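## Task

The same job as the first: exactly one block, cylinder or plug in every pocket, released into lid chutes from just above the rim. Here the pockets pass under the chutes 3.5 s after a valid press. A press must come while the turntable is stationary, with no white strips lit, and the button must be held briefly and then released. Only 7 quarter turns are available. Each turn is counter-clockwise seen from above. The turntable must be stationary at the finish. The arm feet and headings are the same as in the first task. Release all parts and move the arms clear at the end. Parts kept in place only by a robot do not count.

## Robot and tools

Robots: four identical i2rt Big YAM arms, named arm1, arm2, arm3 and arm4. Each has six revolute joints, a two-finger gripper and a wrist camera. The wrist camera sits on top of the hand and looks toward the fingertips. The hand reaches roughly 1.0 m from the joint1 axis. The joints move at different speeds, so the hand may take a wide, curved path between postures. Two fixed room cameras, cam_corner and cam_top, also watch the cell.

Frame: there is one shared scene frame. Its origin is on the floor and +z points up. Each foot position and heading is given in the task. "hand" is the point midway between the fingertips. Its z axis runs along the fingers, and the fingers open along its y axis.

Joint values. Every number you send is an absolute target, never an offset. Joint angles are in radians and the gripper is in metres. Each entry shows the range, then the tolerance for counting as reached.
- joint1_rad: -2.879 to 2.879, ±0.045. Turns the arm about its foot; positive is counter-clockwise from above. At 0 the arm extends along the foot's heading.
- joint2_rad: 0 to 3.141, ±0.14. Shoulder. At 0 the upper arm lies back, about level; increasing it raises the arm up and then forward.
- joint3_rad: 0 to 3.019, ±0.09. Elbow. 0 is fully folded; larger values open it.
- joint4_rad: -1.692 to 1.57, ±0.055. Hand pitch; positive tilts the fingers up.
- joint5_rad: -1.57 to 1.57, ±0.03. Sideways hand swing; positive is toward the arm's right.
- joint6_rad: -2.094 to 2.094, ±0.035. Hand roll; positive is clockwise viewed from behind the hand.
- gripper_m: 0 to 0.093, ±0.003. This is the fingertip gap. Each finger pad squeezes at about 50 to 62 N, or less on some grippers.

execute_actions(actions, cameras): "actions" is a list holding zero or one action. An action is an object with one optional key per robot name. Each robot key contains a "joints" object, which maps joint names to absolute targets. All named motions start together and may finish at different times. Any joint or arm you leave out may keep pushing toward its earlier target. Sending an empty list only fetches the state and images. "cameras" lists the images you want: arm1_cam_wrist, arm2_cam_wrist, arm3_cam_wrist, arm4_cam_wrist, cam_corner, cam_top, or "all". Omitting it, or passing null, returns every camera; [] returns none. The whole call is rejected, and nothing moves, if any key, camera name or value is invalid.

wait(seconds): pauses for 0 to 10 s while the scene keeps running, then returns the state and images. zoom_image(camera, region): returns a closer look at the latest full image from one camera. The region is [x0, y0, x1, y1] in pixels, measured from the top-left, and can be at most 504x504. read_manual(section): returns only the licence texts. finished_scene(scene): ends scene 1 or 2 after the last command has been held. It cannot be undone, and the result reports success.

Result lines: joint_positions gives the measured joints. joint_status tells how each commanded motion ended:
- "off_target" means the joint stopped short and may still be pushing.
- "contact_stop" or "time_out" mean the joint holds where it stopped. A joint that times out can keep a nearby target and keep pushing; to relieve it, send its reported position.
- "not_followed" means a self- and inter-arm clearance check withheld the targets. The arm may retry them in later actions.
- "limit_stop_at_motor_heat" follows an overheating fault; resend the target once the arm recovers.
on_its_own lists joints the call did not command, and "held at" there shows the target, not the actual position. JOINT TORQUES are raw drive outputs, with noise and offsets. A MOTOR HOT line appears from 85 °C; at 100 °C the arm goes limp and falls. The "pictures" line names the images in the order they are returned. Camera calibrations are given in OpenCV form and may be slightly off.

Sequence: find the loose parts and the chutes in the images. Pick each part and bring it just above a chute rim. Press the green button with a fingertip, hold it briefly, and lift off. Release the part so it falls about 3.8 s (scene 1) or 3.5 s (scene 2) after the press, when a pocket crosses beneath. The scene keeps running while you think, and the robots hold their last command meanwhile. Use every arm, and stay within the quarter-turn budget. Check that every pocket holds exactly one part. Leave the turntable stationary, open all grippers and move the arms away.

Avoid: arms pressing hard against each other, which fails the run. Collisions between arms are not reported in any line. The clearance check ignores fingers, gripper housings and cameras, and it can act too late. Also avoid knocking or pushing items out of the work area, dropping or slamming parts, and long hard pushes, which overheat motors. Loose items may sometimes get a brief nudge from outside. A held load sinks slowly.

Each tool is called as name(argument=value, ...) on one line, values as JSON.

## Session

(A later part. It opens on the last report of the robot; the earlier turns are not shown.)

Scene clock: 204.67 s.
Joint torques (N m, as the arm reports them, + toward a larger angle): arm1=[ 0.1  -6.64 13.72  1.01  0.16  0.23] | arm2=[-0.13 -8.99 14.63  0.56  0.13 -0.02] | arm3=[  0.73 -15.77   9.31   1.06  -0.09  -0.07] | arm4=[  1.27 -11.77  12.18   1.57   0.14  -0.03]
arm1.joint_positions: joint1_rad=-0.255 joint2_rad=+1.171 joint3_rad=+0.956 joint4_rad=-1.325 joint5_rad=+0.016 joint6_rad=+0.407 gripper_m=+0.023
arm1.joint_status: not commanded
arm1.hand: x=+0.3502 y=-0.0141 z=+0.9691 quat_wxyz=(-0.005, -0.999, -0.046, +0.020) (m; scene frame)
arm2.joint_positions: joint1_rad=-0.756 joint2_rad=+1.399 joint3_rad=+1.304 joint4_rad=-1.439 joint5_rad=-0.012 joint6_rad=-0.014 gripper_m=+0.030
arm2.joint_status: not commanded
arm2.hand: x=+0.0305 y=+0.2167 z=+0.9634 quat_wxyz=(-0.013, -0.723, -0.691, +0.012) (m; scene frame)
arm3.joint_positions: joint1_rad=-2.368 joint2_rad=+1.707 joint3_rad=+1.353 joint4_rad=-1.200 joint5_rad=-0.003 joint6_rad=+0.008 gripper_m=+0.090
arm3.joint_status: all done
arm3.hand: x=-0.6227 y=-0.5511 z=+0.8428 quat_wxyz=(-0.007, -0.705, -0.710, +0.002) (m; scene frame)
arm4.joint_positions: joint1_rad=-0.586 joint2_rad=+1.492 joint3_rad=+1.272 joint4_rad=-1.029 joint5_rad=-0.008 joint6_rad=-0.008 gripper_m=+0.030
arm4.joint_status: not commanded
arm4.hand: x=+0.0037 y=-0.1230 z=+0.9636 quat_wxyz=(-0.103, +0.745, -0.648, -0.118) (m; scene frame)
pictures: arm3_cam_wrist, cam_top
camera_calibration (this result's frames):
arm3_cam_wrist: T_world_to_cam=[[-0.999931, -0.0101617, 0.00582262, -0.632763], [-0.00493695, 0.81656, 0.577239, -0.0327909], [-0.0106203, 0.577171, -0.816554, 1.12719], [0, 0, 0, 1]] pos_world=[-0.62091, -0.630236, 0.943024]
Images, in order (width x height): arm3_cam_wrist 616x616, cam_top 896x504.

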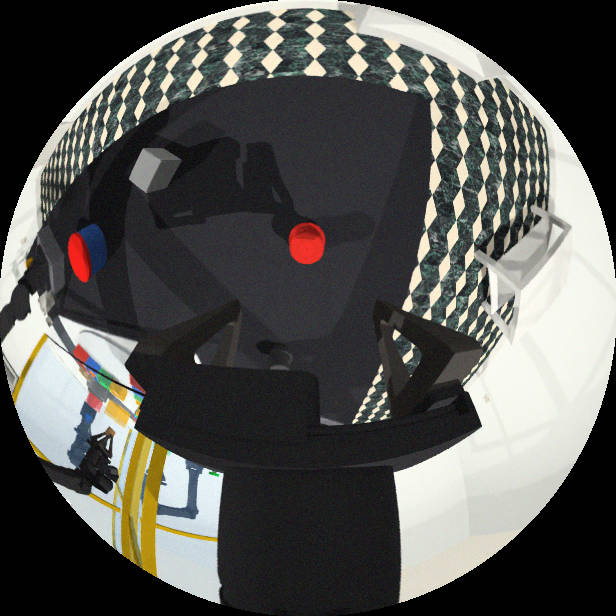

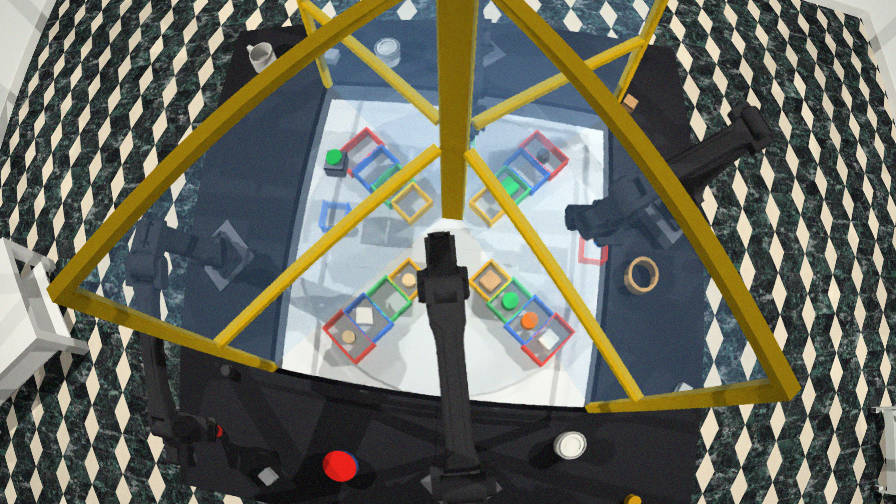

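execute_actions(actions=[{"arm3":{"joints":{"joint2_rad":1.852,"joint3_rad":1.3,"joint4_rad":-0.99}}}], cameras=["arm3_cam_wrist"])

execute_actions(actions=[{"arm3":{"joints":{"gripper_m":0.0}}}], cameras=[])

execute_actions(actions=[{"arm3":{"joints":{"joint2_rad":0.95,"joint3_rad":1.02,"joint4_rad":-1.58,"joint6_rad":0.33}}}], cameras=["arm3_cam_wrist"])

execute_actions(actions=[{"arm3":{"joints":{"joint1_rad":-0.255}}}], cameras=[])

execute_actions(actions=[{"arm3":{"joints":{"joint2_rad":1.415,"joint3_rad":1.37,"joint4_rad":-1.475}}}], cameras=["arm3_cam_wrist"])

Scene clock: 220.67 s.
Joint torques (N m, as the arm reports them, + toward a larger angle): arm1=[ 0.11 -6.77 13.72  1.    0.16  0.23] | arm2=[-0.05 -8.81 14.61  0.59  0.14 -0.02] | arm3=[  0.95 -17.36   7.41   1.22  -0.09  -0.07] | arm4=[  1.02 -12.13  12.17   1.54   0.14  -0.05]
arm1.joint_positions: joint1_rad=-0.255 joint2_rad=+1.171 joint3_rad=+0.956 joint4_rad=-1.325 joint5_rad=+0.016 joint6_rad=+0.407 gripper_m=+0.023
arm1.joint_status: not commanded
arm1.hand: x=+0.3502 y=-0.0141 z=+0.9691 quat_wxyz=(-0.005, -0.999, -0.046, +0.020) (m; scene frame)
arm2.joint_positions: joint1_rad=-0.756 joint2_rad=+1.399 joint3_rad=+1.304 joint4_rad=-1.439 joint5_rad=-0.012 joint6_rad=-0.014 gripper_m=+0.030
arm2.joint_status: not commanded
arm2.hand: x=+0.0305 y=+0.2167 z=+0.9634 quat_wxyz=(-0.013, -0.723, -0.691, +0.012) (m; scene frame)
arm3.joint_positions: joint1_rad=-2.368 joint2_rad=+1.860 joint3_rad=+1.289 joint4_rad=-1.003 joint5_rad=-0.003 joint6_rad=+0.008 gripper_m=+0.090
arm3.joint_status: all done
arm3.hand: x=-0.6222 y=-0.5631 z=+0.7461 quat_wxyz=(+0.001, -0.705, -0.710, -0.005) (m; scene frame)
arm4.joint_positions: joint1_rad=-0.586 joint2_rad=+1.492 joint3_rad=+1.272 joint4_rad=-1.029 joint5_rad=-0.008 joint6_rad=-0.008 gripper_m=+0.030
arm4.joint_status: not commanded
arm4.hand: x=+0.0037 y=-0.1230 z=+0.9636 quat_wxyz=(-0.103, +0.745, -0.648, -0.118) (m; scene frame)
pictures: arm3_cam_wrist
camera_calibration (this result's frames):
arm3_cam_wrist: T_world_to_cam=[[-0.999929, -0.0103646, 0.00592552, -0.631962], [-0.00481506, 0.804271, 0.594243, 0.013351], [-0.0109248, 0.594172, -0.804264, 1.05531], [0, 0, 0, 1]] pos_world=[-0.620323, -0.644324, 0.84456]
Images, in order (width x height): arm3_cam_wrist 616x616.

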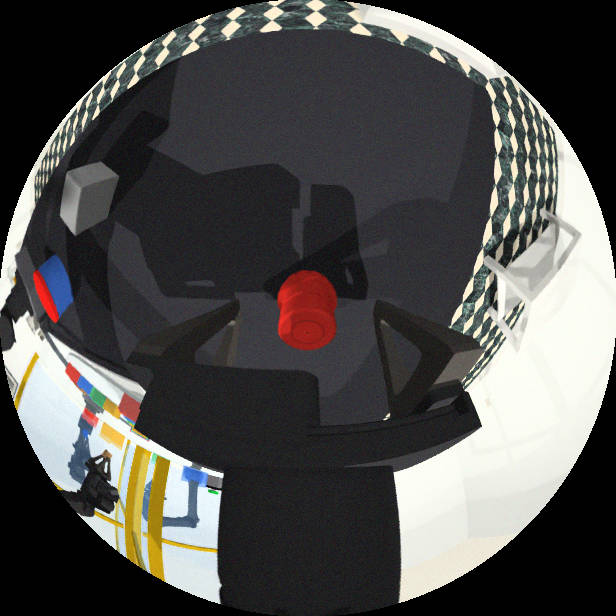

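Scene clock: 221.37 s.
Joint torques (N m, as the arm reports them, + toward a larger angle): arm1=[ 0.1  -6.66 13.74  0.99  0.15  0.22] | arm2=[-0.2  -8.99 14.69  0.62  0.15 -0.03] | arm3=[  1.13 -18.39   7.55   1.13  -0.06  -0.07] | arm4=[  0.96 -11.95  12.21   1.55   0.13  -0.05]
arm1.joint_positions: joint1_rad=-0.255 joint2_rad=+1.171 joint3_rad=+0.956 joint4_rad=-1.325 joint5_rad=+0.016 joint6_rad=+0.407 gripper_m=+0.023
arm1.joint_status: not commanded
arm1.hand: x=+0.3502 y=-0.0141 z=+0.9691 quat_wxyz=(-0.005, -0.999, -0.046, +0.020) (m; scene frame)
arm2.joint_positions: joint1_rad=-0.756 joint2_rad=+1.399 joint3_rad=+1.304 joint4_rad=-1.439 joint5_rad=-0.012 joint6_rad=-0.014 gripper_m=+0.030
arm2.joint_status: not commanded
arm2.hand: x=+0.0305 y=+0.2167 z=+0.9634 quat_wxyz=(-0.013, -0.723, -0.691, +0.012) (m; scene frame)
arm3.joint_positions: joint1_rad=-2.368 joint2_rad=+1.860 joint3_rad=+1.289 joint4_rad=-1.003 joint5_rad=-0.004 joint6_rad=+0.008 gripper_m=+0.027
arm3.joint_status: gripper_m off_target (ended at +0.027, target +0.000)
arm3.hand: x=-0.6221 y=-0.5634 z=+0.7464 quat_wxyz=(+0.000, -0.705, -0.710, -0.005) (m; scene frame)
arm4.joint_positions: joint1_rad=-0.586 joint2_rad=+1.492 joint3_rad=+1.272 joint4_rad=-1.029 joint5_rad=-0.008 joint6_rad=-0.008 gripper_m=+0.030
arm4.joint_status: not commanded
arm4.hand: x=+0.0037 y=-0.1230 z=+0.9636 quat_wxyz=(-0.103, +0.745, -0.648, -0.118) (m; scene frame)
pictures: none
No camera images: the call's "cameras" was empty. Leave "cameras" out to get every camera's image.

Scene clock: 222.80 s.
Joint torques (N m, as the arm reports them, + toward a larger angle): arm1=[ 0.1  -6.68 13.72  1.01  0.15  0.23] | arm2=[-0.13 -9.01 14.6   0.63  0.15 -0.01] | arm3=[ 0.82 -3.5   8.22  0.15 -0.02  0.12] | arm4=[  0.88 -12.22  12.27   1.64   0.14  -0.05]
arm1.joint_positions: joint1_rad=-0.255 joint2_rad=+1.171 joint3_rad=+0.956 joint4_rad=-1.325 joint5_rad=+0.016 joint6_rad=+0.407 gripper_m=+0.023
arm1.joint_status: not commanded
arm1.hand: x=+0.3502 y=-0.0141 z=+0.9691 quat_wxyz=(-0.005, -0.999, -0.046, +0.020) (m; scene frame)
arm2.joint_positions: joint1_rad=-0.756 joint2_rad=+1.399 joint3_rad=+1.304 joint4_rad=-1.439 joint5_rad=-0.012 joint6_rad=-0.014 gripper_m=+0.030
arm2.joint_status: not commanded
arm2.hand: x=+0.0305 y=+0.2167 z=+0.9634 quat_wxyz=(-0.013, -0.723, -0.691, +0.012) (m; scene frame)
arm3.joint_positions: joint1_rad=-2.368 joint2_rad=+0.946 joint3_rad=+1.016 joint4_rad=-1.570 joint5_rad=-0.004 joint6_rad=+0.320 gripper_m=+0.027
arm3.joint_status: all done
arm3.hand: x=-0.6269 y=-0.3024 z=+0.9845 quat_wxyz=(-0.029, -0.806, -0.591, +0.016) (m; scene frame)
arm4.joint_positions: joint1_rad=-0.586 joint2_rad=+1.492 joint3_rad=+1.272 joint4_rad=-1.029 joint5_rad=-0.008 joint6_rad=-0.008 gripper_m=+0.030
arm4.joint_status: not commanded
arm4.hand: x=+0.0037 y=-0.1230 z=+0.9636 quat_wxyz=(-0.103, +0.745, -0.648, -0.118) (m; scene frame)
pictures: arm3_cam_wrist
camera_calibration (this result's frames):
arm3_cam_wrist: T_world_to_cam=[[-0.954726, 0.297115, -0.014845, -0.49363], [0.242882, 0.807331, 0.537796, -0.126244], [0.171772, 0.509842, -0.842944, 1.21927], [0, 0, 0, 1]] pos_world=[-0.650056, -0.373053, 1.08835]
Images, in order (width x height): arm3_cam_wrist 616x616.

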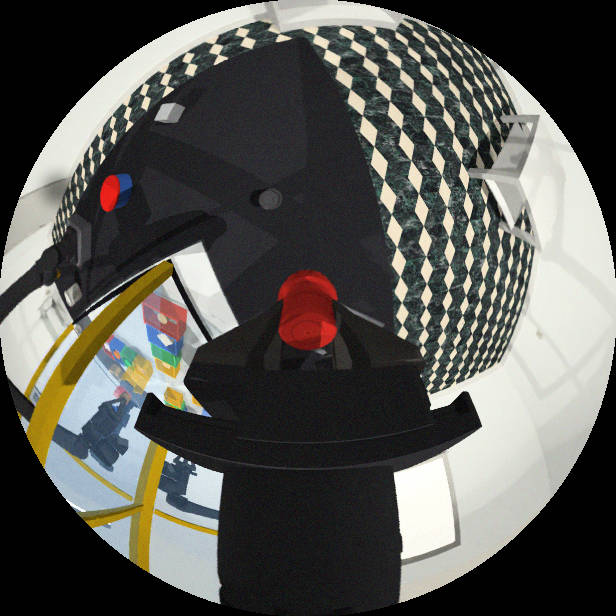

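Scene clock: 224.87 s.
Joint torques (N m, as the arm reports them, + toward a larger angle): arm1=[ 0.07 -6.76 13.71  0.99  0.16  0.23] | arm2=[ 0.11 -8.82 14.71  0.59  0.15 -0.04] | arm3=[ 2.15 -4.18  8.41  0.24  0.01  0.09] | arm4=[  1.17 -12.25  12.11   1.43   0.12  -0.04]
arm1.joint_positions: joint1_rad=-0.255 joint2_rad=+1.171 joint3_rad=+0.956 joint4_rad=-1.325 joint5_rad=+0.016 joint6_rad=+0.407 gripper_m=+0.023
arm1.joint_status: not commanded
arm1.hand: x=+0.3502 y=-0.0141 z=+0.9691 quat_wxyz=(-0.005, -0.999, -0.046, +0.020) (m; scene frame)
arm2.joint_positions: joint1_rad=-0.756 joint2_rad=+1.399 joint3_rad=+1.304 joint4_rad=-1.439 joint5_rad=-0.012 joint6_rad=-0.014 gripper_m=+0.030
arm2.joint_status: not commanded
arm2.hand: x=+0.0305 y=+0.2167 z=+0.9634 quat_wxyz=(-0.013, -0.723, -0.691, +0.012) (m; scene frame)
arm3.joint_positions: joint1_rad=-0.262 joint2_rad=+0.950 joint3_rad=+1.016 joint4_rad=-1.570 joint5_rad=-0.004 joint6_rad=+0.322 gripper_m=+0.027
arm3.joint_status: all done
arm3.hand: x=-0.4145 y=+0.0844 z=+0.9864 quat_wxyz=(-0.031, +0.114, -0.993, -0.019) (m; scene frame)
arm4.joint_positions: joint1_rad=-0.586 joint2_rad=+1.492 joint3_rad=+1.272 joint4_rad=-1.029 joint5_rad=-0.008 joint6_rad=-0.008 gripper_m=+0.030
arm4.joint_status: not commanded
arm4.hand: x=+0.0037 y=-0.1230 z=+0.9636 quat_wxyz=(-0.103, +0.745, -0.648, -0.118) (m; scene frame)
pictures: none
No camera images: the call's "cameras" was empty. Leave "cameras" out to get every camera's image.

Scene clock: 226.20 s.
Joint torques (N m, as the arm reports them, + toward a larger angle): arm1=[ 0.1  -6.65 13.73  1.    0.15  0.22] | arm2=[-0.06 -8.93 14.65  0.56  0.15 -0.03] | arm3=[  2.09 -13.17  11.51   0.74   0.03   0.08] | arm4=[  1.25 -11.73  12.16   1.54   0.12  -0.01]
arm1.joint_positions: joint1_rad=-0.255 joint2_rad=+1.171 joint3_rad=+0.956 joint4_rad=-1.325 joint5_rad=+0.016 joint6_rad=+0.407 gripper_m=+0.023
arm1.joint_status: not commanded
arm1.hand: x=+0.3502 y=-0.0141 z=+0.9691 quat_wxyz=(-0.005, -0.999, -0.046, +0.020) (m; scene frame)
arm2.joint_positions: joint1_rad=-0.756 joint2_rad=+1.399 joint3_rad=+1.304 joint4_rad=-1.439 joint5_rad=-0.012 joint6_rad=-0.014 gripper_m=+0.030
arm2.joint_status: not commanded
arm2.hand: x=+0.0305 y=+0.2167 z=+0.9634 quat_wxyz=(-0.013, -0.723, -0.691, +0.012) (m; scene frame)
arm3.joint_positions: joint1_rad=-0.262 joint2_rad=+1.426 joint3_rad=+1.318 joint4_rad=-1.481 joint5_rad=-0.004 joint6_rad=+0.322 gripper_m=+0.027
arm3.joint_status: all done
arm3.hand: x=-0.2819 y=+0.1659 z=+0.9575 quat_wxyz=(+0.007, +0.114, -0.993, -0.001) (m; scene frame)
arm4.joint_positions: joint1_rad=-0.586 joint2_rad=+1.492 joint3_rad=+1.272 joint4_rad=-1.029 joint5_rad=-0.008 joint6_rad=-0.008 gripper_m=+0.030
arm4.joint_status: not commanded
arm4.hand: x=+0.0037 y=-0.1230 z=+0.9636 quat_wxyz=(-0.103, +0.745, -0.648, -0.118) (m; scene frame)
pictures: arm3_cam_wrist
camera_calibration (this result's frames):
arm3_cam_wrist: T_world_to_cam=[[0.230107, -0.973117, 0.00965856, 0.217491], [-0.781067, -0.178756, 0.598315, -0.756581], [-0.580504, -0.145221, -0.801203, 0.755168], [0, 0, 0, 1]] pos_world=[-0.202609, 0.186067, 1.05562]
Images, in order (width x height): arm3_cam_wrist 616x616.

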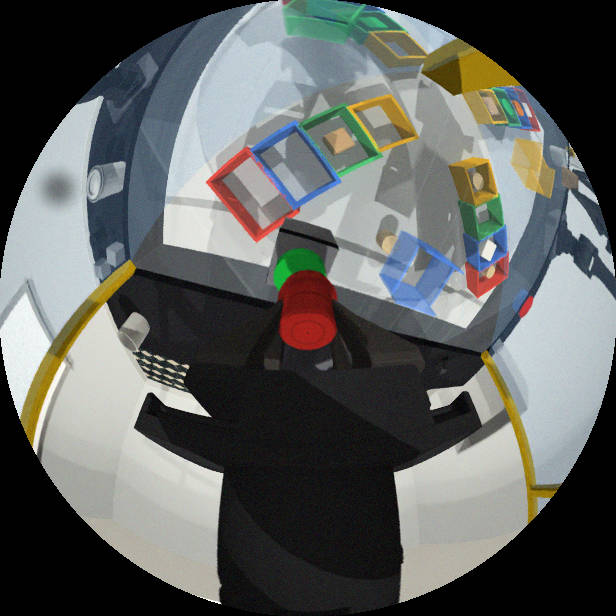

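execute_actions(actions=[{"arm3":{"joints":{"joint1_rad":-0.235}}}], cameras=[])

execute_actions(actions=[{"arm3":{"joints":{"joint2_rad":1.53}}}], cameras=["arm3_cam_wrist"])

wait(seconds=0.2)

execute_actions(actions=[{"arm3":{"joints":{"joint1_rad":-0.592,"joint2_rad":1.325,"joint3_rad":1.255}}}], cameras=["arm3_cam_wrist"])

Scene clock: 238.87 s.
Joint torques (N m, as the arm reports them, + toward a larger angle): arm1=[ 0.08 -6.68 13.72  1.    0.15  0.23] | arm2=[ 0.09 -8.94 14.61  0.62  0.14 -0.02] | arm3=[  2.99 -12.57  11.62   0.73   0.03   0.07] | arm4=[  1.05 -11.63  12.17   1.63   0.11  -0.04]
arm1.joint_positions: joint1_rad=-0.255 joint2_rad=+1.171 joint3_rad=+0.956 joint4_rad=-1.325 joint5_rad=+0.016 joint6_rad=+0.407 gripper_m=+0.023
arm1.joint_status: not commanded
arm1.hand: x=+0.3502 y=-0.0141 z=+0.9691 quat_wxyz=(-0.005, -0.999, -0.046, +0.020) (m; scene frame)
arm2.joint_positions: joint1_rad=-0.756 joint2_rad=+1.399 joint3_rad=+1.304 joint4_rad=-1.439 joint5_rad=-0.012 joint6_rad=-0.014 gripper_m=+0.030
arm2.joint_status: not commanded
arm2.hand: x=+0.0305 y=+0.2167 z=+0.9634 quat_wxyz=(-0.013, -0.723, -0.691, +0.012) (m; scene frame)
arm3.joint_positions: joint1_rad=-0.245 joint2_rad=+1.426 joint3_rad=+1.318 joint4_rad=-1.481 joint5_rad=-0.004 joint6_rad=+0.322 gripper_m=+0.027
arm3.joint_status: all done
arm3.hand: x=-0.2856 y=+0.1719 z=+0.9576 quat_wxyz=(+0.007, +0.123, -0.992, -0.001) (m; scene frame)
arm4.joint_positions: joint1_rad=-0.586 joint2_rad=+1.492 joint3_rad=+1.272 joint4_rad=-1.029 joint5_rad=-0.008 joint6_rad=-0.008 gripper_m=+0.030
arm4.joint_status: not commanded
arm4.hand: x=+0.0037 y=-0.1230 z=+0.9636 quat_wxyz=(-0.103, +0.745, -0.648, -0.118) (m; scene frame)
pictures: none
No camera images: the call's "cameras" was empty. Leave "cameras" out to get every camera's image.

Scene clock: 239.70 s.
Joint torques (N m, as the arm reports them, + toward a larger angle): arm1=[ 0.12 -6.72 13.75  1.01  0.15  0.22] | arm2=[ 0.03 -8.95 14.59  0.56  0.14 -0.02] | arm3=[ 2.02 -9.68  9.72  0.73  0.06  0.08] | arm4=[  0.83 -11.92  12.26   1.54   0.16  -0.03]
arm1.joint_positions: joint1_rad=-0.255 joint2_rad=+1.171 joint3_rad=+0.956 joint4_rad=-1.325 joint5_rad=+0.016 joint6_rad=+0.407 gripper_m=+0.023
arm1.joint_status: not commanded
arm1.hand: x=+0.3502 y=-0.0141 z=+0.9691 quat_wxyz=(-0.005, -0.999, -0.046, +0.020) (m; scene frame)
arm2.joint_positions: joint1_rad=-0.756 joint2_rad=+1.399 joint3_rad=+1.304 joint4_rad=-1.439 joint5_rad=-0.012 joint6_rad=-0.014 gripper_m=+0.030
arm2.joint_status: not commanded
arm2.hand: x=+0.0305 y=+0.2167 z=+0.9634 quat_wxyz=(-0.013, -0.723, -0.691, +0.012) (m; scene frame)
arm3.joint_positions: joint1_rad=-0.245 joint2_rad=+1.505 joint3_rad=+1.345 joint4_rad=-1.486 joint5_rad=-0.005 joint6_rad=+0.322 gripper_m=+0.027
arm3.joint_status: all done
arm3.hand: x=-0.2740 y=+0.1794 z=+0.9365 quat_wxyz=(+0.033, +0.122, -0.992, +0.011) (m; scene frame)
arm4.joint_positions: joint1_rad=-0.586 joint2_rad=+1.492 joint3_rad=+1.272 joint4_rad=-1.029 joint5_rad=-0.008 joint6_rad=-0.008 gripper_m=+0.030
arm4.joint_status: not commanded
arm4.hand: x=+0.0037 y=-0.1230 z=+0.9636 quat_wxyz=(-0.103, +0.745, -0.648, -0.118) (m; scene frame)
pictures: arm3_cam_wrist
camera_calibration (this result's frames):
arm3_cam_wrist: T_world_to_cam=[[0.247403, -0.968542, 0.0268047, 0.216938], [-0.748044, -0.17335, 0.640609, -0.766976], [-0.61581, -0.178539, -0.767399, 0.709435], [0, 0, 0, 1]] pos_world=[-0.190526, 0.203821, 1.02994]
Images, in order (width x height): arm3_cam_wrist 616x616.

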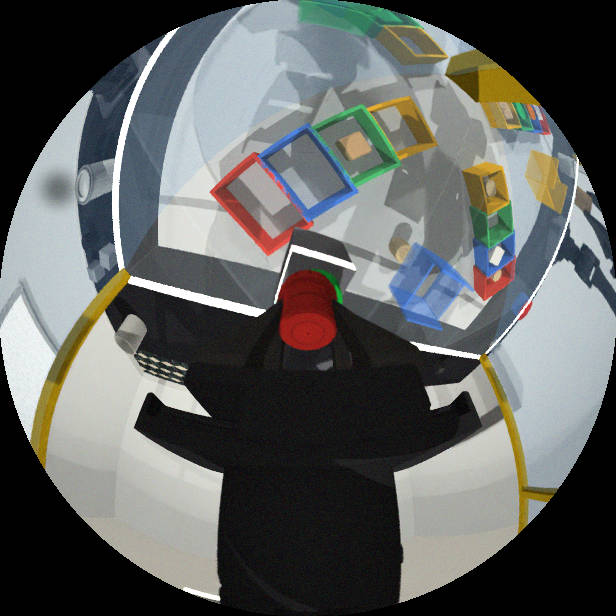

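Scene clock: 239.90 s.
Joint torques (N m, as the arm reports them, + toward a larger angle): arm1=[ 0.11 -6.68 13.72  1.    0.15  0.22] | arm2=[-0.2  -8.96 14.61  0.62  0.15 -0.03] | arm3=[  2.5  -10.58   9.52   0.82   0.05   0.08] | arm4=[  1.28 -11.9   12.25   1.39   0.13  -0.05]
arm1.joint_positions: joint1_rad=-0.255 joint2_rad=+1.171 joint3_rad=+0.956 joint4_rad=-1.325 joint5_rad=+0.016 joint6_rad=+0.407 gripper_m=+0.023
arm1.joint_status: not commanded
arm1.hand: x=+0.3502 y=-0.0141 z=+0.9691 quat_wxyz=(-0.005, -0.999, -0.046, +0.020) (m; scene frame)
arm2.joint_positions: joint1_rad=-0.756 joint2_rad=+1.399 joint3_rad=+1.304 joint4_rad=-1.439 joint5_rad=-0.012 joint6_rad=-0.014 gripper_m=+0.030
arm2.joint_status: not commanded
arm2.hand: x=+0.0305 y=+0.2167 z=+0.9634 quat_wxyz=(-0.013, -0.723, -0.691, +0.012) (m; scene frame)
arm3.joint_positions: joint1_rad=-0.245 joint2_rad=+1.505 joint3_rad=+1.345 joint4_rad=-1.486 joint5_rad=-0.005 joint6_rad=+0.322 gripper_m=+0.027
arm3.joint_status: all done
arm3.hand: x=-0.2740 y=+0.1794 z=+0.9365 quat_wxyz=(+0.033, +0.122, -0.992, +0.011) (m; scene frame)
arm4.joint_positions: joint1_rad=-0.586 joint2_rad=+1.492 joint3_rad=+1.272 joint4_rad=-1.029 joint5_rad=-0.008 joint6_rad=-0.008 gripper_m=+0.030
arm4.joint_status: not commanded
arm4.hand: x=+0.0037 y=-0.1230 z=+0.9636 quat_wxyz=(-0.103, +0.745, -0.648, -0.118) (m; scene frame)
wait: 0.20 s; no rest
pictures: arm1_cam_wrist, arm2_cam_wrist, arm3_cam_wrist, arm4_cam_wrist, cam_corner, cam_top
camera_calibration (this result's frames):
arm1_cam_wrist: T_world_to_cam=[[-0.0791636, 0.996829, 0.00806082, 0.0290564], [0.82551, 0.0610211, 0.561079, -0.829847], [0.558808, 0.0510714, -0.827723, 0.72912], [0, 0, 0, 1]] pos_world=[0.279909, -0.0155633, 1.06888]
arm2_cam_wrist: T_world_to_cam=[[-0.998209, 0.0588061, -0.0110132, 0.0322778], [0.0427447, 0.829783, 0.556447, -0.713432], [0.041861, 0.554979, -0.83081, 0.802729], [0, 0, 0, 1]] pos_world=[0.0291123, 0.144598, 1.06426]
arm3_cam_wrist: T_world_to_cam=[[0.247403, -0.968542, 0.0268047, 0.216938], [-0.748044, -0.17335, 0.640609, -0.766976], [-0.61581, -0.178539, -0.767399, 0.709435], [0, 0, 0, 1]] pos_world=[-0.190526, 0.203821, 1.02994]
arm4_cam_wrist: T_world_to_cam=[[0.992271, 0.123923, 0.006458, 0.000830037], [0.11575, -0.943071, 0.311799, -0.412312], [0.0447295, -0.308641, -0.950126, 1.00045], [0, 0, 0, 1]] pos_world=[0.0021518, -0.0801629, 1.0791]
Images, in order (width x height): arm1_cam_wrist 616x616, arm2_cam_wrist 616x616, arm3_cam_wrist 616x616, arm4_cam_wrist 616x616, cam_corner 896x504, cam_top 896x504.

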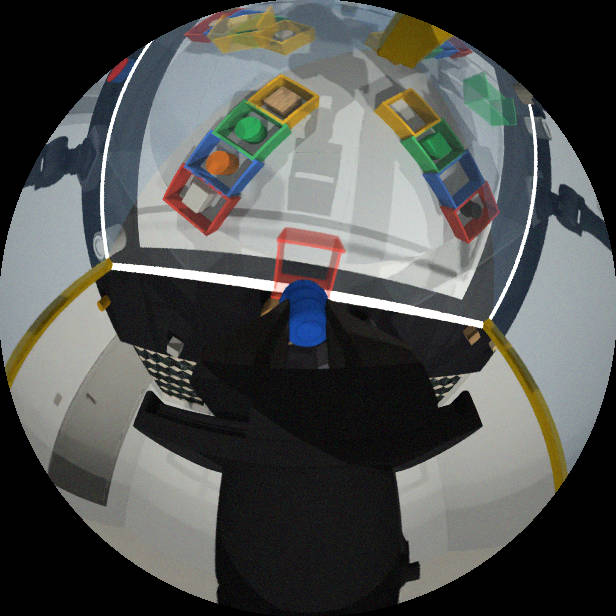

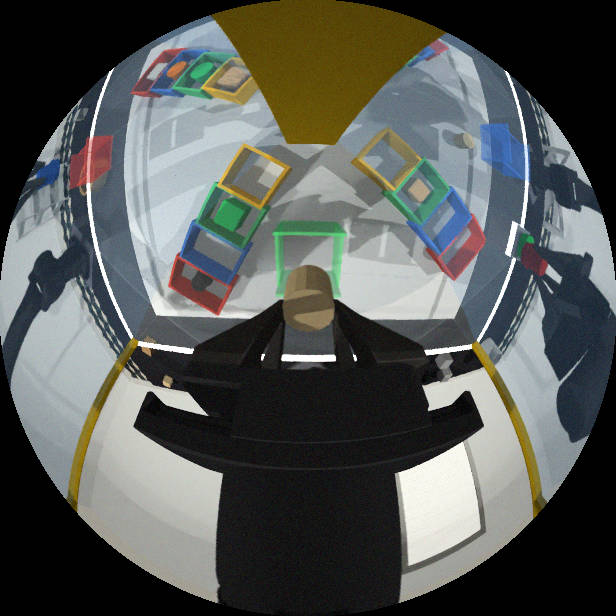

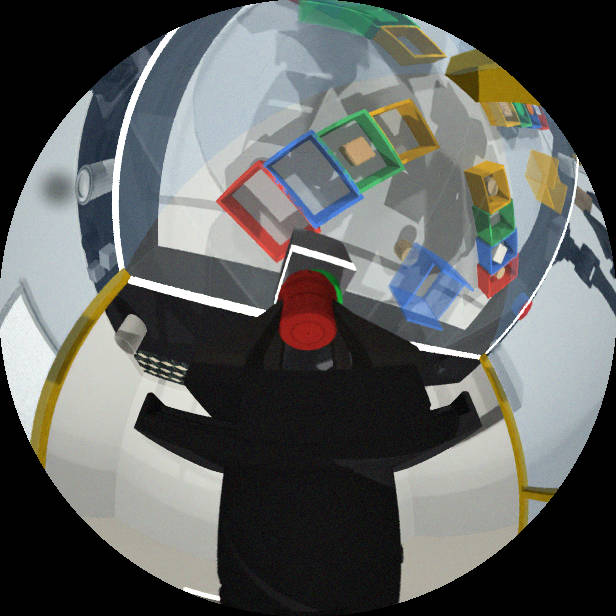

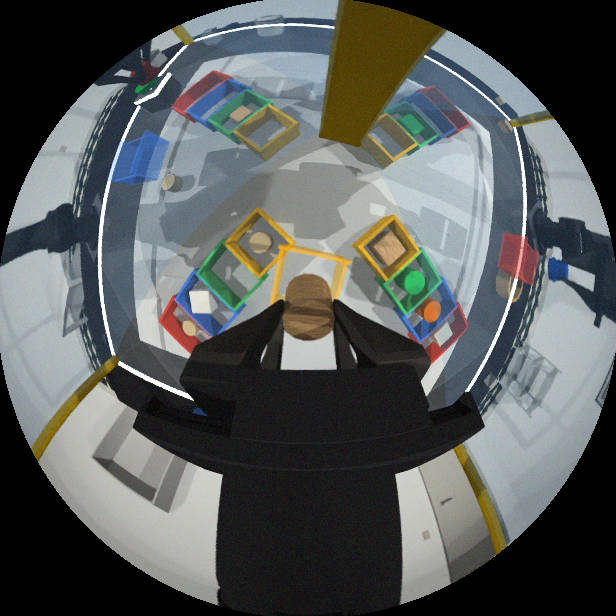

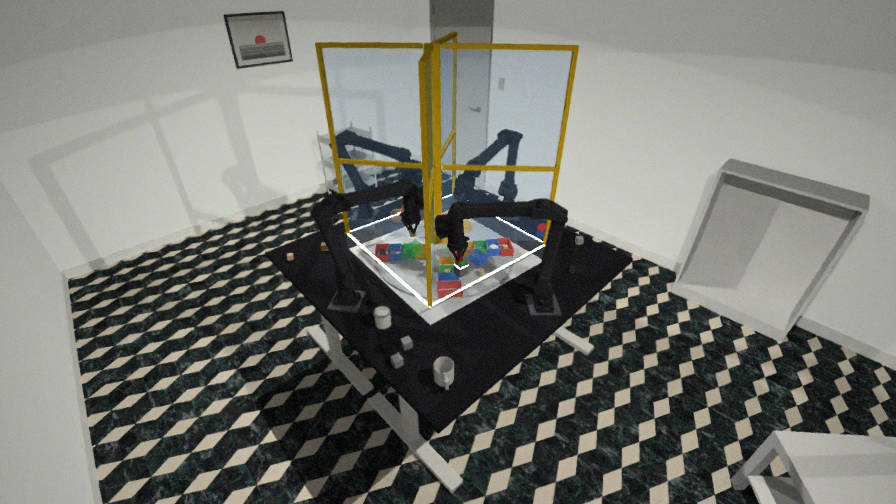

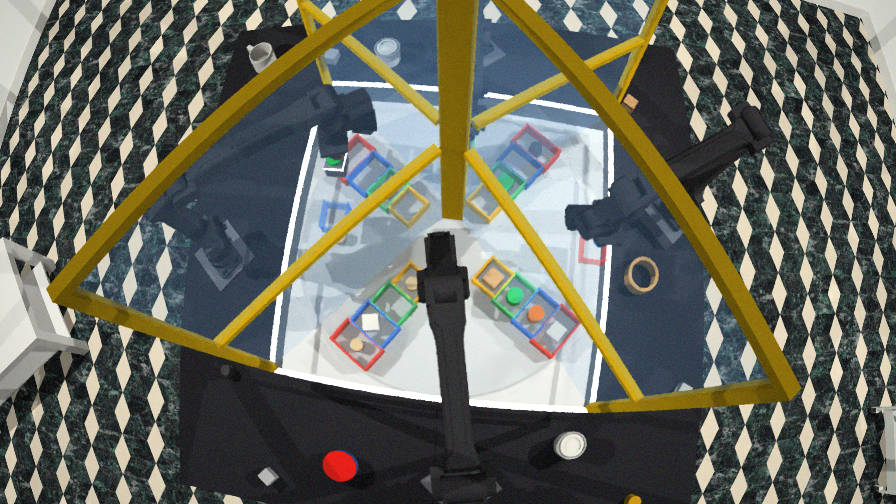

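Scene clock: 240.93 s.
Joint torques (N m, as the arm reports them, + toward a larger angle): arm1=[ 0.09 -6.74 13.72  0.98  0.16  0.23] | arm2=[-0.06 -8.63 14.56  0.57  0.15 -0.02] | arm3=[ 2.15 -9.67  8.21  0.69 -0.05  0.07] | arm4=[  1.12 -11.82  12.2    1.49   0.13  -0.05]
arm1.joint_positions: joint1_rad=-0.255 joint2_rad=+1.171 joint3_rad=+0.956 joint4_rad=-1.325 joint5_rad=+0.016 joint6_rad=+0.407 gripper_m=+0.023
arm1.joint_status: not commanded
arm1.hand: x=+0.3502 y=-0.0141 z=+0.9691 quat_wxyz=(-0.005, -0.999, -0.046, +0.020) (m; scene frame)
arm2.joint_positions: joint1_rad=-0.756 joint2_rad=+1.399 joint3_rad=+1.304 joint4_rad=-1.439 joint5_rad=-0.012 joint6_rad=-0.014 gripper_m=+0.030
arm2.joint_status: not commanded
arm2.hand: x=+0.0305 y=+0.2167 z=+0.9634 quat_wxyz=(-0.013, -0.723, -0.691, +0.012) (m; scene frame)
arm3.joint_positions: joint1_rad=-0.600 joint2_rad=+1.318 joint3_rad=+1.253 joint4_rad=-1.478 joint5_rad=-0.002 joint6_rad=+0.322 gripper_m=+0.027
arm3.joint_status: all done
arm3.hand: x=-0.2585 y=+0.0317 z=+0.9726 quat_wxyz=(-0.015, -0.055, -0.998, -0.008) (m; scene frame)
arm4.joint_positions: joint1_rad=-0.586 joint2_rad=+1.492 joint3_rad=+1.272 joint4_rad=-1.029 joint5_rad=-0.008 joint6_rad=-0.008 gripper_m=+0.030
arm4.joint_status: not commanded
arm4.hand: x=+0.0037 y=-0.1230 z=+0.9636 quat_wxyz=(-0.103, +0.745, -0.648, -0.118) (m; scene frame)
pictures: arm3_cam_wrist
camera_calibration (this result's frames):
arm3_cam_wrist: T_world_to_cam=[[-0.106272, -0.994328, -0.0042439, 0.00857966], [-0.822088, 0.0854608, 0.56291, -0.75588], [-0.559355, 0.0633105, -0.826507, 0.784793], [0, 0, 0, 1]] pos_world=[-0.18151, 0.0234435, 1.07417]
Images, in order (width x height): arm3_cam_wrist 616x616.

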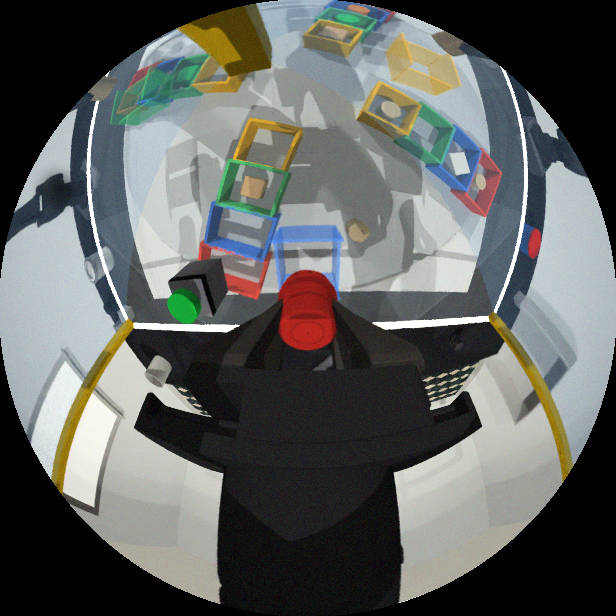

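execute_actions(actions=[{"arm3":{"joints":{"gripper_m":0.09}}}], cameras=["arm3_cam_wrist"])

Scene clock: 244.30 s.
Joint torques (N m, as the arm reports them, + toward a larger angle): arm1=[ 0.08 -6.75 13.72  0.99  0.16  0.23] | arm2=[-0.16 -9.   14.65  0.61  0.16 -0.02] | arm3=[ 2.1  -9.16  8.21  0.76 -0.09  0.06] | arm4=[  1.3  -12.06  12.22   1.58   0.13  -0.02]
arm1.joint_positions: joint1_rad=-0.255 joint2_rad=+1.171 joint3_rad=+0.956 joint4_rad=-1.325 joint5_rad=+0.016 joint6_rad=+0.407 gripper_m=+0.023
arm1.joint_status: not commanded
arm1.hand: x=+0.3502 y=-0.0141 z=+0.9691 quat_wxyz=(-0.005, -0.999, -0.046, +0.020) (m; scene frame)
arm2.joint_positions: joint1_rad=-0.756 joint2_rad=+1.399 joint3_rad=+1.304 joint4_rad=-1.439 joint5_rad=-0.012 joint6_rad=-0.014 gripper_m=+0.030
arm2.joint_status: not commanded
arm2.hand: x=+0.0305 y=+0.2167 z=+0.9634 quat_wxyz=(-0.013, -0.723, -0.691, +0.012) (m; scene frame)
arm3.joint_positions: joint1_rad=-0.600 joint2_rad=+1.318 joint3_rad=+1.253 joint4_rad=-1.478 joint5_rad=-0.002 joint6_rad=+0.322 gripper_m=+0.090
arm3.joint_status: all done
arm3.hand: x=-0.2585 y=+0.0317 z=+0.9726 quat_wxyz=(-0.015, -0.055, -0.998, -0.008) (m; scene frame)
arm4.joint_positions: joint1_rad=-0.586 joint2_rad=+1.492 joint3_rad=+1.272 joint4_rad=-1.029 joint5_rad=-0.008 joint6_rad=-0.008 gripper_m=+0.030
arm4.joint_status: not commanded
arm4.hand: x=+0.0037 y=-0.1230 z=+0.9636 quat_wxyz=(-0.103, +0.745, -0.648, -0.118) (m; scene frame)
pictures: arm3_cam_wrist
camera_calibration (this result's frames):
arm3_cam_wrist: T_world_to_cam=[[-0.106272, -0.994328, -0.0042439, 0.00857966], [-0.822088, 0.0854608, 0.56291, -0.75588], [-0.559355, 0.0633105, -0.826507, 0.784793], [0, 0, 0, 1]] pos_world=[-0.18151, 0.0234435, 1.07417]
Images, in order (width x height): arm3_cam_wrist 616x616.

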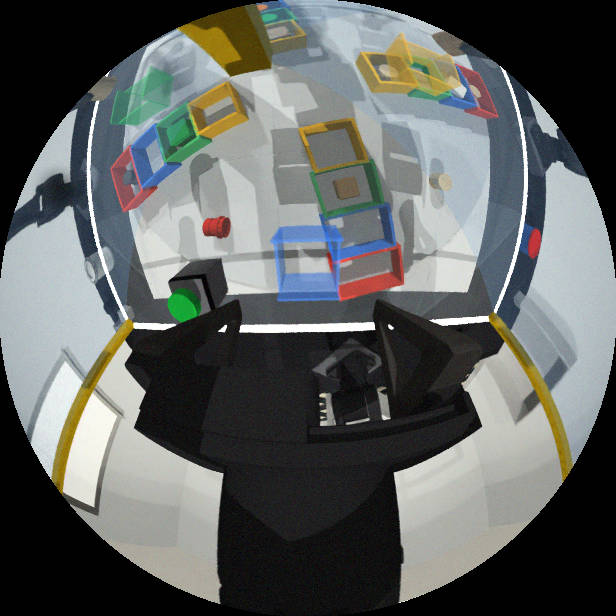

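execute_actions(actions=[{"arm3":{"joints":{"joint2_rad":0.95,"joint3_rad":1.0,"joint4_rad":-1.58,"joint6_rad":0}}}], cameras=[])

execute_actions(actions=[{"arm3":{"joints":{"joint1_rad":-2.28}}}], cameras=[])

execute_actions(actions=[{"arm3":{"joints":{"joint2_rad":1.36,"joint3_rad":0.925,"joint4_rad":-1.105}}}], cameras=["arm3_cam_wrist","cam_top"])

Scene clock: 255.30 s.
Joint torques (N m, as the arm reports them, + toward a larger angle): arm1=[ 0.06 -6.67 13.73  0.99  0.16  0.23] | arm2=[-0.2  -8.91 14.63  0.6   0.16 -0.04] | arm3=[ 1.84 -3.82  7.9   0.31 -0.08 -0.11] | arm4=[  1.17 -11.89  12.29   1.53   0.14  -0.08]
arm1.joint_positions: joint1_rad=-0.255 joint2_rad=+1.171 joint3_rad=+0.956 joint4_rad=-1.325 joint5_rad=+0.016 joint6_rad=+0.407 gripper_m=+0.023
arm1.joint_status: not commanded
arm1.hand: x=+0.3502 y=-0.0141 z=+0.9691 quat_wxyz=(-0.005, -0.999, -0.046, +0.020) (m; scene frame)
arm2.joint_positions: joint1_rad=-0.756 joint2_rad=+1.399 joint3_rad=+1.304 joint4_rad=-1.439 joint5_rad=-0.012 joint6_rad=-0.014 gripper_m=+0.030
arm2.joint_status: not commanded
arm2.hand: x=+0.0305 y=+0.2167 z=+0.9634 quat_wxyz=(-0.013, -0.723, -0.691, +0.012) (m; scene frame)
arm3.joint_positions: joint1_rad=-0.600 joint2_rad=+0.946 joint3_rad=+1.004 joint4_rad=-1.573 joint5_rad=-0.002 joint6_rad=+0.010 gripper_m=+0.090
arm3.joint_status: all done
arm3.hand: x=-0.3862 y=+0.0040 z=+0.9824 quat_wxyz=(-0.030, +0.101, -0.994, -0.007) (m; scene frame)
arm4.joint_positions: joint1_rad=-0.586 joint2_rad=+1.492 joint3_rad=+1.272 joint4_rad=-1.029 joint5_rad=-0.008 joint6_rad=-0.008 gripper_m=+0.030
arm4.joint_status: not commanded
arm4.hand: x=+0.0037 y=-0.1230 z=+0.9636 quat_wxyz=(-0.103, +0.745, -0.648, -0.118) (m; scene frame)
pictures: none
No camera images: the call's "cameras" was empty. Leave "cameras" out to get every camera's image.

Scene clock: 257.13 s.
Joint torques (N m, as the arm reports them, + toward a larger angle): arm1=[ 0.07 -6.69 13.73  1.01  0.15  0.23] | arm2=[ 0.04 -8.87 14.6   0.56  0.14 -0.04] | arm3=[ 0.61 -3.94  7.81  0.27 -0.1  -0.09] | arm4=[  1.27 -11.86  12.28   1.51   0.14  -0.06]
arm1.joint_positions: joint1_rad=-0.255 joint2_rad=+1.171 joint3_rad=+0.956 joint4_rad=-1.325 joint5_rad=+0.016 joint6_rad=+0.407 gripper_m=+0.023
arm1.joint_status: not commanded
arm1.hand: x=+0.3502 y=-0.0141 z=+0.9691 quat_wxyz=(-0.005, -0.999, -0.046, +0.020) (m; scene frame)
arm2.joint_positions: joint1_rad=-0.756 joint2_rad=+1.399 joint3_rad=+1.304 joint4_rad=-1.439 joint5_rad=-0.012 joint6_rad=-0.014 gripper_m=+0.030
arm2.joint_status: not commanded
arm2.hand: x=+0.0305 y=+0.2167 z=+0.9634 quat_wxyz=(-0.013, -0.723, -0.691, +0.012) (m; scene frame)
arm3.joint_positions: joint1_rad=-2.273 joint2_rad=+0.949 joint3_rad=+1.004 joint4_rad=-1.573 joint5_rad=-0.003 joint6_rad=+0.008 gripper_m=+0.090
arm3.joint_status: all done
arm3.hand: x=-0.6032 y=-0.2981 z=+0.9792 quat_wxyz=(-0.021, -0.670, -0.742, +0.013) (m; scene frame)
arm4.joint_positions: joint1_rad=-0.586 joint2_rad=+1.492 joint3_rad=+1.272 joint4_rad=-1.029 joint5_rad=-0.008 joint6_rad=-0.008 gripper_m=+0.030
arm4.joint_status: not commanded
arm4.hand: x=+0.0037 y=-0.1230 z=+0.9636 quat_wxyz=(-0.103, +0.745, -0.648, -0.118) (m; scene frame)
pictures: none
No camera images: the call's "cameras" was empty. Leave "cameras" out to get every camera's image.

Scene clock: 258.30 s.
Joint torques (N m, as the arm reports them, + toward a larger angle): arm1=[ 0.14 -6.66 13.73  1.    0.15  0.23] | arm2=[-0.09 -8.92 14.63  0.55  0.13 -0.02] | arm3=[  0.9  -10.28   7.2    1.05  -0.07  -0.07] | arm4=[  1.04 -12.01  12.21   1.5    0.14  -0.06]
arm1.joint_positions: joint1_rad=-0.255 joint2_rad=+1.171 joint3_rad=+0.956 joint4_rad=-1.325 joint5_rad=+0.016 joint6_rad=+0.407 gripper_m=+0.023
arm1.joint_status: not commanded
arm1.hand: x=+0.3502 y=-0.0141 z=+0.9691 quat_wxyz=(-0.005, -0.999, -0.046, +0.020) (m; scene frame)
arm2.joint_positions: joint1_rad=-0.756 joint2_rad=+1.399 joint3_rad=+1.304 joint4_rad=-1.439 joint5_rad=-0.012 joint6_rad=-0.014 gripper_m=+0.030
arm2.joint_status: not commanded
arm2.hand: x=+0.0305 y=+0.2167 z=+0.9634 quat_wxyz=(-0.013, -0.723, -0.691, +0.012) (m; scene frame)
arm3.joint_positions: joint1_rad=-2.273 joint2_rad=+1.369 joint3_rad=+0.923 joint4_rad=-1.119 joint5_rad=-0.003 joint6_rad=+0.008 gripper_m=+0.090
arm3.joint_status: all done
arm3.hand: x=-0.5908 y=-0.4045 z=+0.8299 quat_wxyz=(-0.003, -0.670, -0.742, -0.002) (m; scene frame)
arm4.joint_positions: joint1_rad=-0.586 joint2_rad=+1.492 joint3_rad=+1.272 joint4_rad=-1.029 joint5_rad=-0.008 joint6_rad=-0.008 gripper_m=+0.030
arm4.joint_status: not commanded
arm4.hand: x=+0.0037 y=-0.1230 z=+0.9636 quat_wxyz=(-0.103, +0.745, -0.648, -0.118) (m; scene frame)
pictures: arm3_cam_wrist, cam_top
camera_calibration (this result's frames):
arm3_cam_wrist: T_world_to_cam=[[-0.994412, -0.105436, 0.00538087, -0.634126], [-0.0823064, 0.806172, 0.585928, -0.201957], [-0.0661155, 0.582211, -0.810345, 0.996455], [0, 0, 0, 1]] pos_world=[-0.581323, -0.484194, 0.929217]
Images, in order (width x height): arm3_cam_wrist 616x616, cam_top 896x504.

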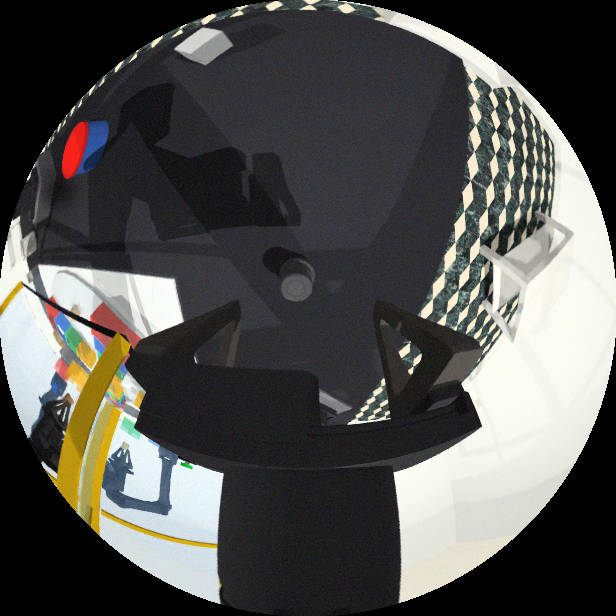

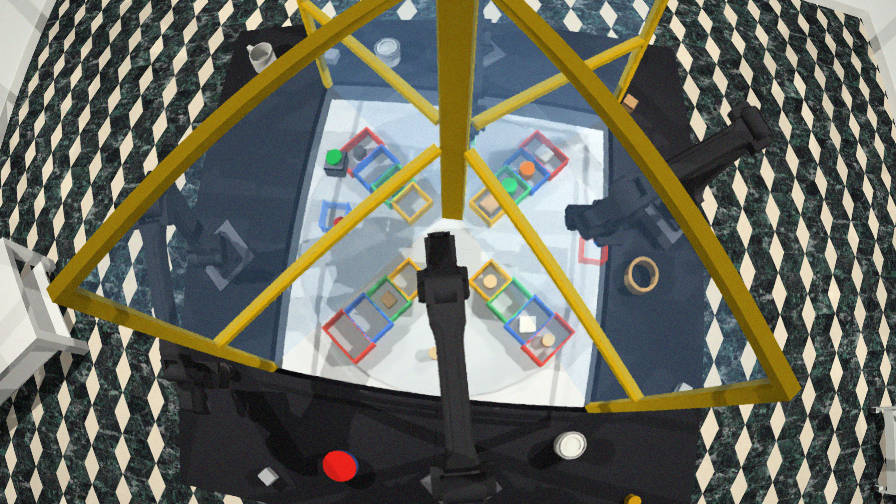

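execute_actions(actions=[{"arm3":{"joints":{"joint1_rad":-2.237,"joint2_rad":1.462,"joint3_rad":0.765,"joint4_rad":-0.845}}}], cameras=["arm3_cam_wrist"])

execute_actions(actions=[{"arm3":{"joints":{"gripper_m":0.0}}}], cameras=[])

execute_actions(actions=[{"arm3":{"joints":{"joint2_rad":0.95,"joint3_rad":1.04,"joint4_rad":-1.58,"joint6_rad":0.33}}}], cameras=[])

execute_actions(actions=[{"arm3":{"joints":{"joint1_rad":-0.245}}}], cameras=[])

execute_actions(actions=[{"arm3":{"joints":{"joint2_rad":1.415,"joint3_rad":1.37,"joint4_rad":-1.475}}}], cameras=["arm3_cam_wrist"])

Scene clock: 268.07 s.
Joint torques (N m, as the arm reports them, + toward a larger angle): arm1=[ 0.02 -6.75 13.71  0.99  0.15  0.23] | arm2=[-0.16 -8.82 14.59  0.61  0.14 -0.03] | arm3=[  1.99 -10.58   6.85   1.12  -0.07  -0.06] | arm4=[  0.91 -12.11  12.13   1.57   0.13  -0.02]
arm1.joint_positions: joint1_rad=-0.255 joint2_rad=+1.171 joint3_rad=+0.956 joint4_rad=-1.325 joint5_rad=+0.016 joint6_rad=+0.407 gripper_m=+0.023
arm1.joint_status: not commanded
arm1.hand: x=+0.3502 y=-0.0141 z=+0.9691 quat_wxyz=(-0.005, -0.999, -0.046, +0.020) (m; scene frame)
arm2.joint_positions: joint1_rad=-0.756 joint2_rad=+1.399 joint3_rad=+1.304 joint4_rad=-1.439 joint5_rad=-0.012 joint6_rad=-0.014 gripper_m=+0.030
arm2.joint_status: not commanded
arm2.hand: x=+0.0305 y=+0.2167 z=+0.9634 quat_wxyz=(-0.013, -0.723, -0.691, +0.012) (m; scene frame)
arm3.joint_positions: joint1_rad=-2.246 joint2_rad=+1.470 joint3_rad=+0.752 joint4_rad=-0.858 joint5_rad=-0.003 joint6_rad=+0.008 gripper_m=+0.090
arm3.joint_status: all done
arm3.hand: x=-0.5837 y=-0.3818 z=+0.7422 quat_wxyz=(+0.002, -0.660, -0.751, -0.006) (m; scene frame)
arm4.joint_positions: joint1_rad=-0.586 joint2_rad=+1.492 joint3_rad=+1.272 joint4_rad=-1.029 joint5_rad=-0.008 joint6_rad=-0.008 gripper_m=+0.030
arm4.joint_status: not commanded
arm4.hand: x=+0.0037 y=-0.1230 z=+0.9636 quat_wxyz=(-0.103, +0.745, -0.648, -0.118) (m; scene frame)
pictures: arm3_cam_wrist
camera_calibration (this result's frames):
arm3_cam_wrist: T_world_to_cam=[[-0.991176, -0.132447, 0.00530769, -0.632616], [-0.103219, 0.796331, 0.595988, -0.191724], [-0.0831635, 0.590181, -0.802976, 0.900323], [0, 0, 0, 1]] pos_world=[-0.571949, -0.462466, 0.84056]
Images, in order (width x height): arm3_cam_wrist 616x616.

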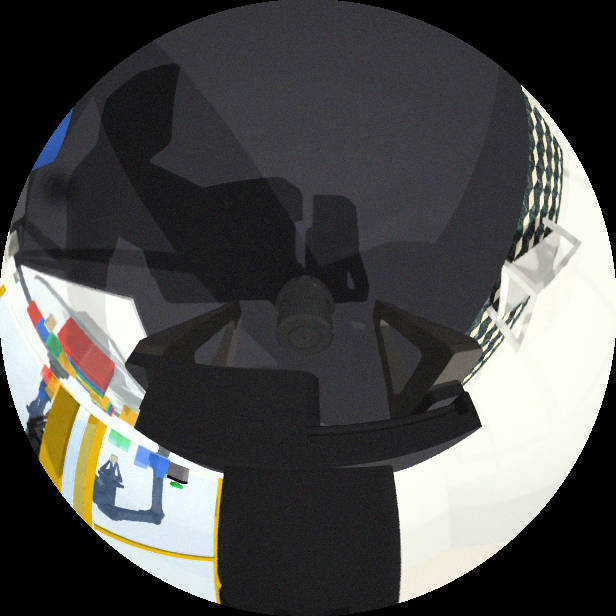

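Scene clock: 268.77 s.
Joint torques (N m, as the arm reports them, + toward a larger angle): arm1=[ 0.06 -6.71 13.73  1.01  0.16  0.22] | arm2=[-0.07 -8.8  14.64  0.51  0.14 -0.04] | arm3=[  2.31 -10.22   6.88   0.94  -0.1   -0.08] | arm4=[  1.37 -11.96  12.21   1.71   0.11  -0.02]
arm1.joint_positions: joint1_rad=-0.255 joint2_rad=+1.171 joint3_rad=+0.956 joint4_rad=-1.325 joint5_rad=+0.016 joint6_rad=+0.407 gripper_m=+0.023
arm1.joint_status: not commanded
arm1.hand: x=+0.3502 y=-0.0141 z=+0.9691 quat_wxyz=(-0.005, -0.999, -0.046, +0.020) (m; scene frame)
arm2.joint_positions: joint1_rad=-0.756 joint2_rad=+1.399 joint3_rad=+1.304 joint4_rad=-1.439 joint5_rad=-0.012 joint6_rad=-0.014 gripper_m=+0.030
arm2.joint_status: not commanded
arm2.hand: x=+0.0305 y=+0.2167 z=+0.9634 quat_wxyz=(-0.013, -0.723, -0.691, +0.012) (m; scene frame)
arm3.joint_positions: joint1_rad=-2.246 joint2_rad=+1.465 joint3_rad=+0.752 joint4_rad=-0.855 joint5_rad=-0.003 joint6_rad=+0.008 gripper_m=+0.027
arm3.joint_status: gripper_m off_target (ended at +0.027, target +0.000)
arm3.hand: x=-0.5836 y=-0.3832 z=+0.7439 quat_wxyz=(-0.001, -0.660, -0.752, -0.003) (m; scene frame)
arm4.joint_positions: joint1_rad=-0.586 joint2_rad=+1.492 joint3_rad=+1.272 joint4_rad=-1.029 joint5_rad=-0.008 joint6_rad=-0.008 gripper_m=+0.030
arm4.joint_status: not commanded
arm4.hand: x=+0.0037 y=-0.1230 z=+0.9636 quat_wxyz=(-0.103, +0.745, -0.648, -0.118) (m; scene frame)
pictures: none
No camera images: the call's "cameras" was empty. Leave "cameras" out to get every camera's image.

Scene clock: 270.13 s.
Joint torques (N m, as the arm reports them, + toward a larger angle): arm1=[ 0.01 -6.75 13.71  1.    0.16  0.23] | arm2=[-0.04 -8.89 14.6   0.59  0.15 -0.02] | arm3=[ 2.07 -4.09  9.15  0.22 -0.05  0.09] | arm4=[  1.18 -12.15  12.22   1.43   0.12  -0.06]
arm1.joint_positions: joint1_rad=-0.255 joint2_rad=+1.171 joint3_rad=+0.956 joint4_rad=-1.325 joint5_rad=+0.016 joint6_rad=+0.407 gripper_m=+0.023
arm1.joint_status: not commanded
arm1.hand: x=+0.3502 y=-0.0141 z=+0.9691 quat_wxyz=(-0.005, -0.999, -0.046, +0.020) (m; scene frame)
arm2.joint_positions: joint1_rad=-0.756 joint2_rad=+1.399 joint3_rad=+1.304 joint4_rad=-1.439 joint5_rad=-0.012 joint6_rad=-0.014 gripper_m=+0.030
arm2.joint_status: not commanded
arm2.hand: x=+0.0305 y=+0.2167 z=+0.9634 quat_wxyz=(-0.013, -0.723, -0.691, +0.012) (m; scene frame)
arm3.joint_positions: joint1_rad=-2.246 joint2_rad=+0.949 joint3_rad=+1.025 joint4_rad=-1.568 joint5_rad=-0.003 joint6_rad=+0.320 gripper_m=+0.027
arm3.joint_status: all done
arm3.hand: x=-0.5958 y=-0.3029 z=+0.9876 quat_wxyz=(-0.033, -0.768, -0.639, +0.017) (m; scene frame)
arm4.joint_positions: joint1_rad=-0.586 joint2_rad=+1.492 joint3_rad=+1.272 joint4_rad=-1.029 joint5_rad=-0.008 joint6_rad=-0.008 gripper_m=+0.030
arm4.joint_status: not commanded
arm4.hand: x=+0.0037 y=-0.1230 z=+0.9636 quat_wxyz=(-0.103, +0.745, -0.648, -0.118) (m; scene frame)
pictures: none
No camera images: the call's "cameras" was empty. Leave "cameras" out to get every camera's image.

Scene clock: 272.13 s.
Joint torques (N m, as the arm reports them, + toward a larger angle): arm1=[ 0.07 -6.72 13.72  1.    0.16  0.23] | arm2=[ 0.07 -8.94 14.59  0.52  0.15 -0.03] | arm3=[ 1.79 -3.73  9.14  0.28  0.02  0.08] | arm4=[  0.82 -11.8   12.16   1.62   0.13  -0.03]
arm1.joint_positions: joint1_rad=-0.255 joint2_rad=+1.171 joint3_rad=+0.956 joint4_rad=-1.325 joint5_rad=+0.016 joint6_rad=+0.407 gripper_m=+0.023
arm1.joint_status: not commanded
arm1.hand: x=+0.3502 y=-0.0141 z=+0.9691 quat_wxyz=(-0.005, -0.999, -0.046, +0.020) (m; scene frame)
arm2.joint_positions: joint1_rad=-0.756 joint2_rad=+1.399 joint3_rad=+1.304 joint4_rad=-1.439 joint5_rad=-0.012 joint6_rad=-0.014 gripper_m=+0.030
arm2.joint_status: not commanded
arm2.hand: x=+0.0305 y=+0.2167 z=+0.9634 quat_wxyz=(-0.013, -0.723, -0.691, +0.012) (m; scene frame)
arm3.joint_positions: joint1_rad=-0.252 joint2_rad=+0.949 joint3_rad=+1.025 joint4_rad=-1.568 joint5_rad=-0.004 joint6_rad=+0.322 gripper_m=+0.027
arm3.joint_status: all done
arm3.hand: x=-0.4139 y=+0.0878 z=+0.9902 quat_wxyz=(-0.036, +0.119, -0.992, -0.021) (m; scene frame)
arm4.joint_positions: joint1_rad=-0.586 joint2_rad=+1.492 joint3_rad=+1.272 joint4_rad=-1.029 joint5_rad=-0.008 joint6_rad=-0.008 gripper_m=+0.030
arm4.joint_status: not commanded
arm4.hand: x=+0.0037 y=-0.1230 z=+0.9636 quat_wxyz=(-0.103, +0.745, -0.648, -0.118) (m; scene frame)
pictures: none
No camera images: the call's "cameras" was empty. Leave "cameras" out to get every camera's image.

Scene clock: 273.53 s.
Joint torques (N m, as the arm reports them, + toward a larger angle): arm1=[ 0.07 -6.74 13.73  1.    0.16  0.23] | arm2=[ 0.26 -8.88 14.64  0.65  0.14 -0.03] | arm3=[  2.33 -12.59  11.53   0.77   0.02   0.09] | arm4=[  0.78 -11.89  12.16   1.47   0.13  -0.04]
arm1.joint_positions: joint1_rad=-0.255 joint2_rad=+1.171 joint3_rad=+0.956 joint4_rad=-1.325 joint5_rad=+0.016 joint6_rad=+0.407 gripper_m=+0.023
arm1.joint_status: not commanded
arm1.hand: x=+0.3502 y=-0.0141 z=+0.9691 quat_wxyz=(-0.005, -0.999, -0.046, +0.020) (m; scene frame)
arm2.joint_positions: joint1_rad=-0.756 joint2_rad=+1.399 joint3_rad=+1.304 joint4_rad=-1.439 joint5_rad=-0.012 joint6_rad=-0.014 gripper_m=+0.030
arm2.joint_status: not commanded
arm2.hand: x=+0.0305 y=+0.2167 z=+0.9634 quat_wxyz=(-0.013, -0.723, -0.691, +0.012) (m; scene frame)
arm3.joint_positions: joint1_rad=-0.252 joint2_rad=+1.425 joint3_rad=+1.322 joint4_rad=-1.481 joint5_rad=-0.004 joint6_rad=+0.322 gripper_m=+0.027
arm3.joint_status: all done
arm3.hand: x=-0.2833 y=+0.1699 z=+0.9593 quat_wxyz=(+0.005, +0.119, -0.993, -0.002) (m; scene frame)
arm4.joint_positions: joint1_rad=-0.586 joint2_rad=+1.492 joint3_rad=+1.272 joint4_rad=-1.029 joint5_rad=-0.008 joint6_rad=-0.008 gripper_m=+0.030
arm4.joint_status: not commanded
arm4.hand: x=+0.0037 y=-0.1230 z=+0.9636 quat_wxyz=(-0.103, +0.745, -0.648, -0.118) (m; scene frame)
pictures: arm3_cam_wrist
camera_calibration (this result's frames):
arm3_cam_wrist: T_world_to_cam=[[0.2397, -0.970812, 0.00827977, 0.225396], [-0.781604, -0.187911, 0.594798, -0.7533], [-0.575881, -0.149045, -0.803833, 0.760769], [0, 0, 0, 1]] pos_world=[-0.204698, 0.190652, 1.05773]
Images, in order (width x height): arm3_cam_wrist 616x616.

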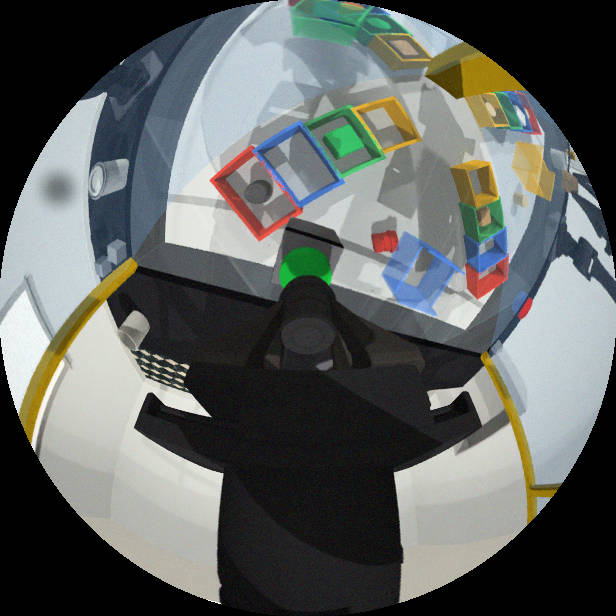

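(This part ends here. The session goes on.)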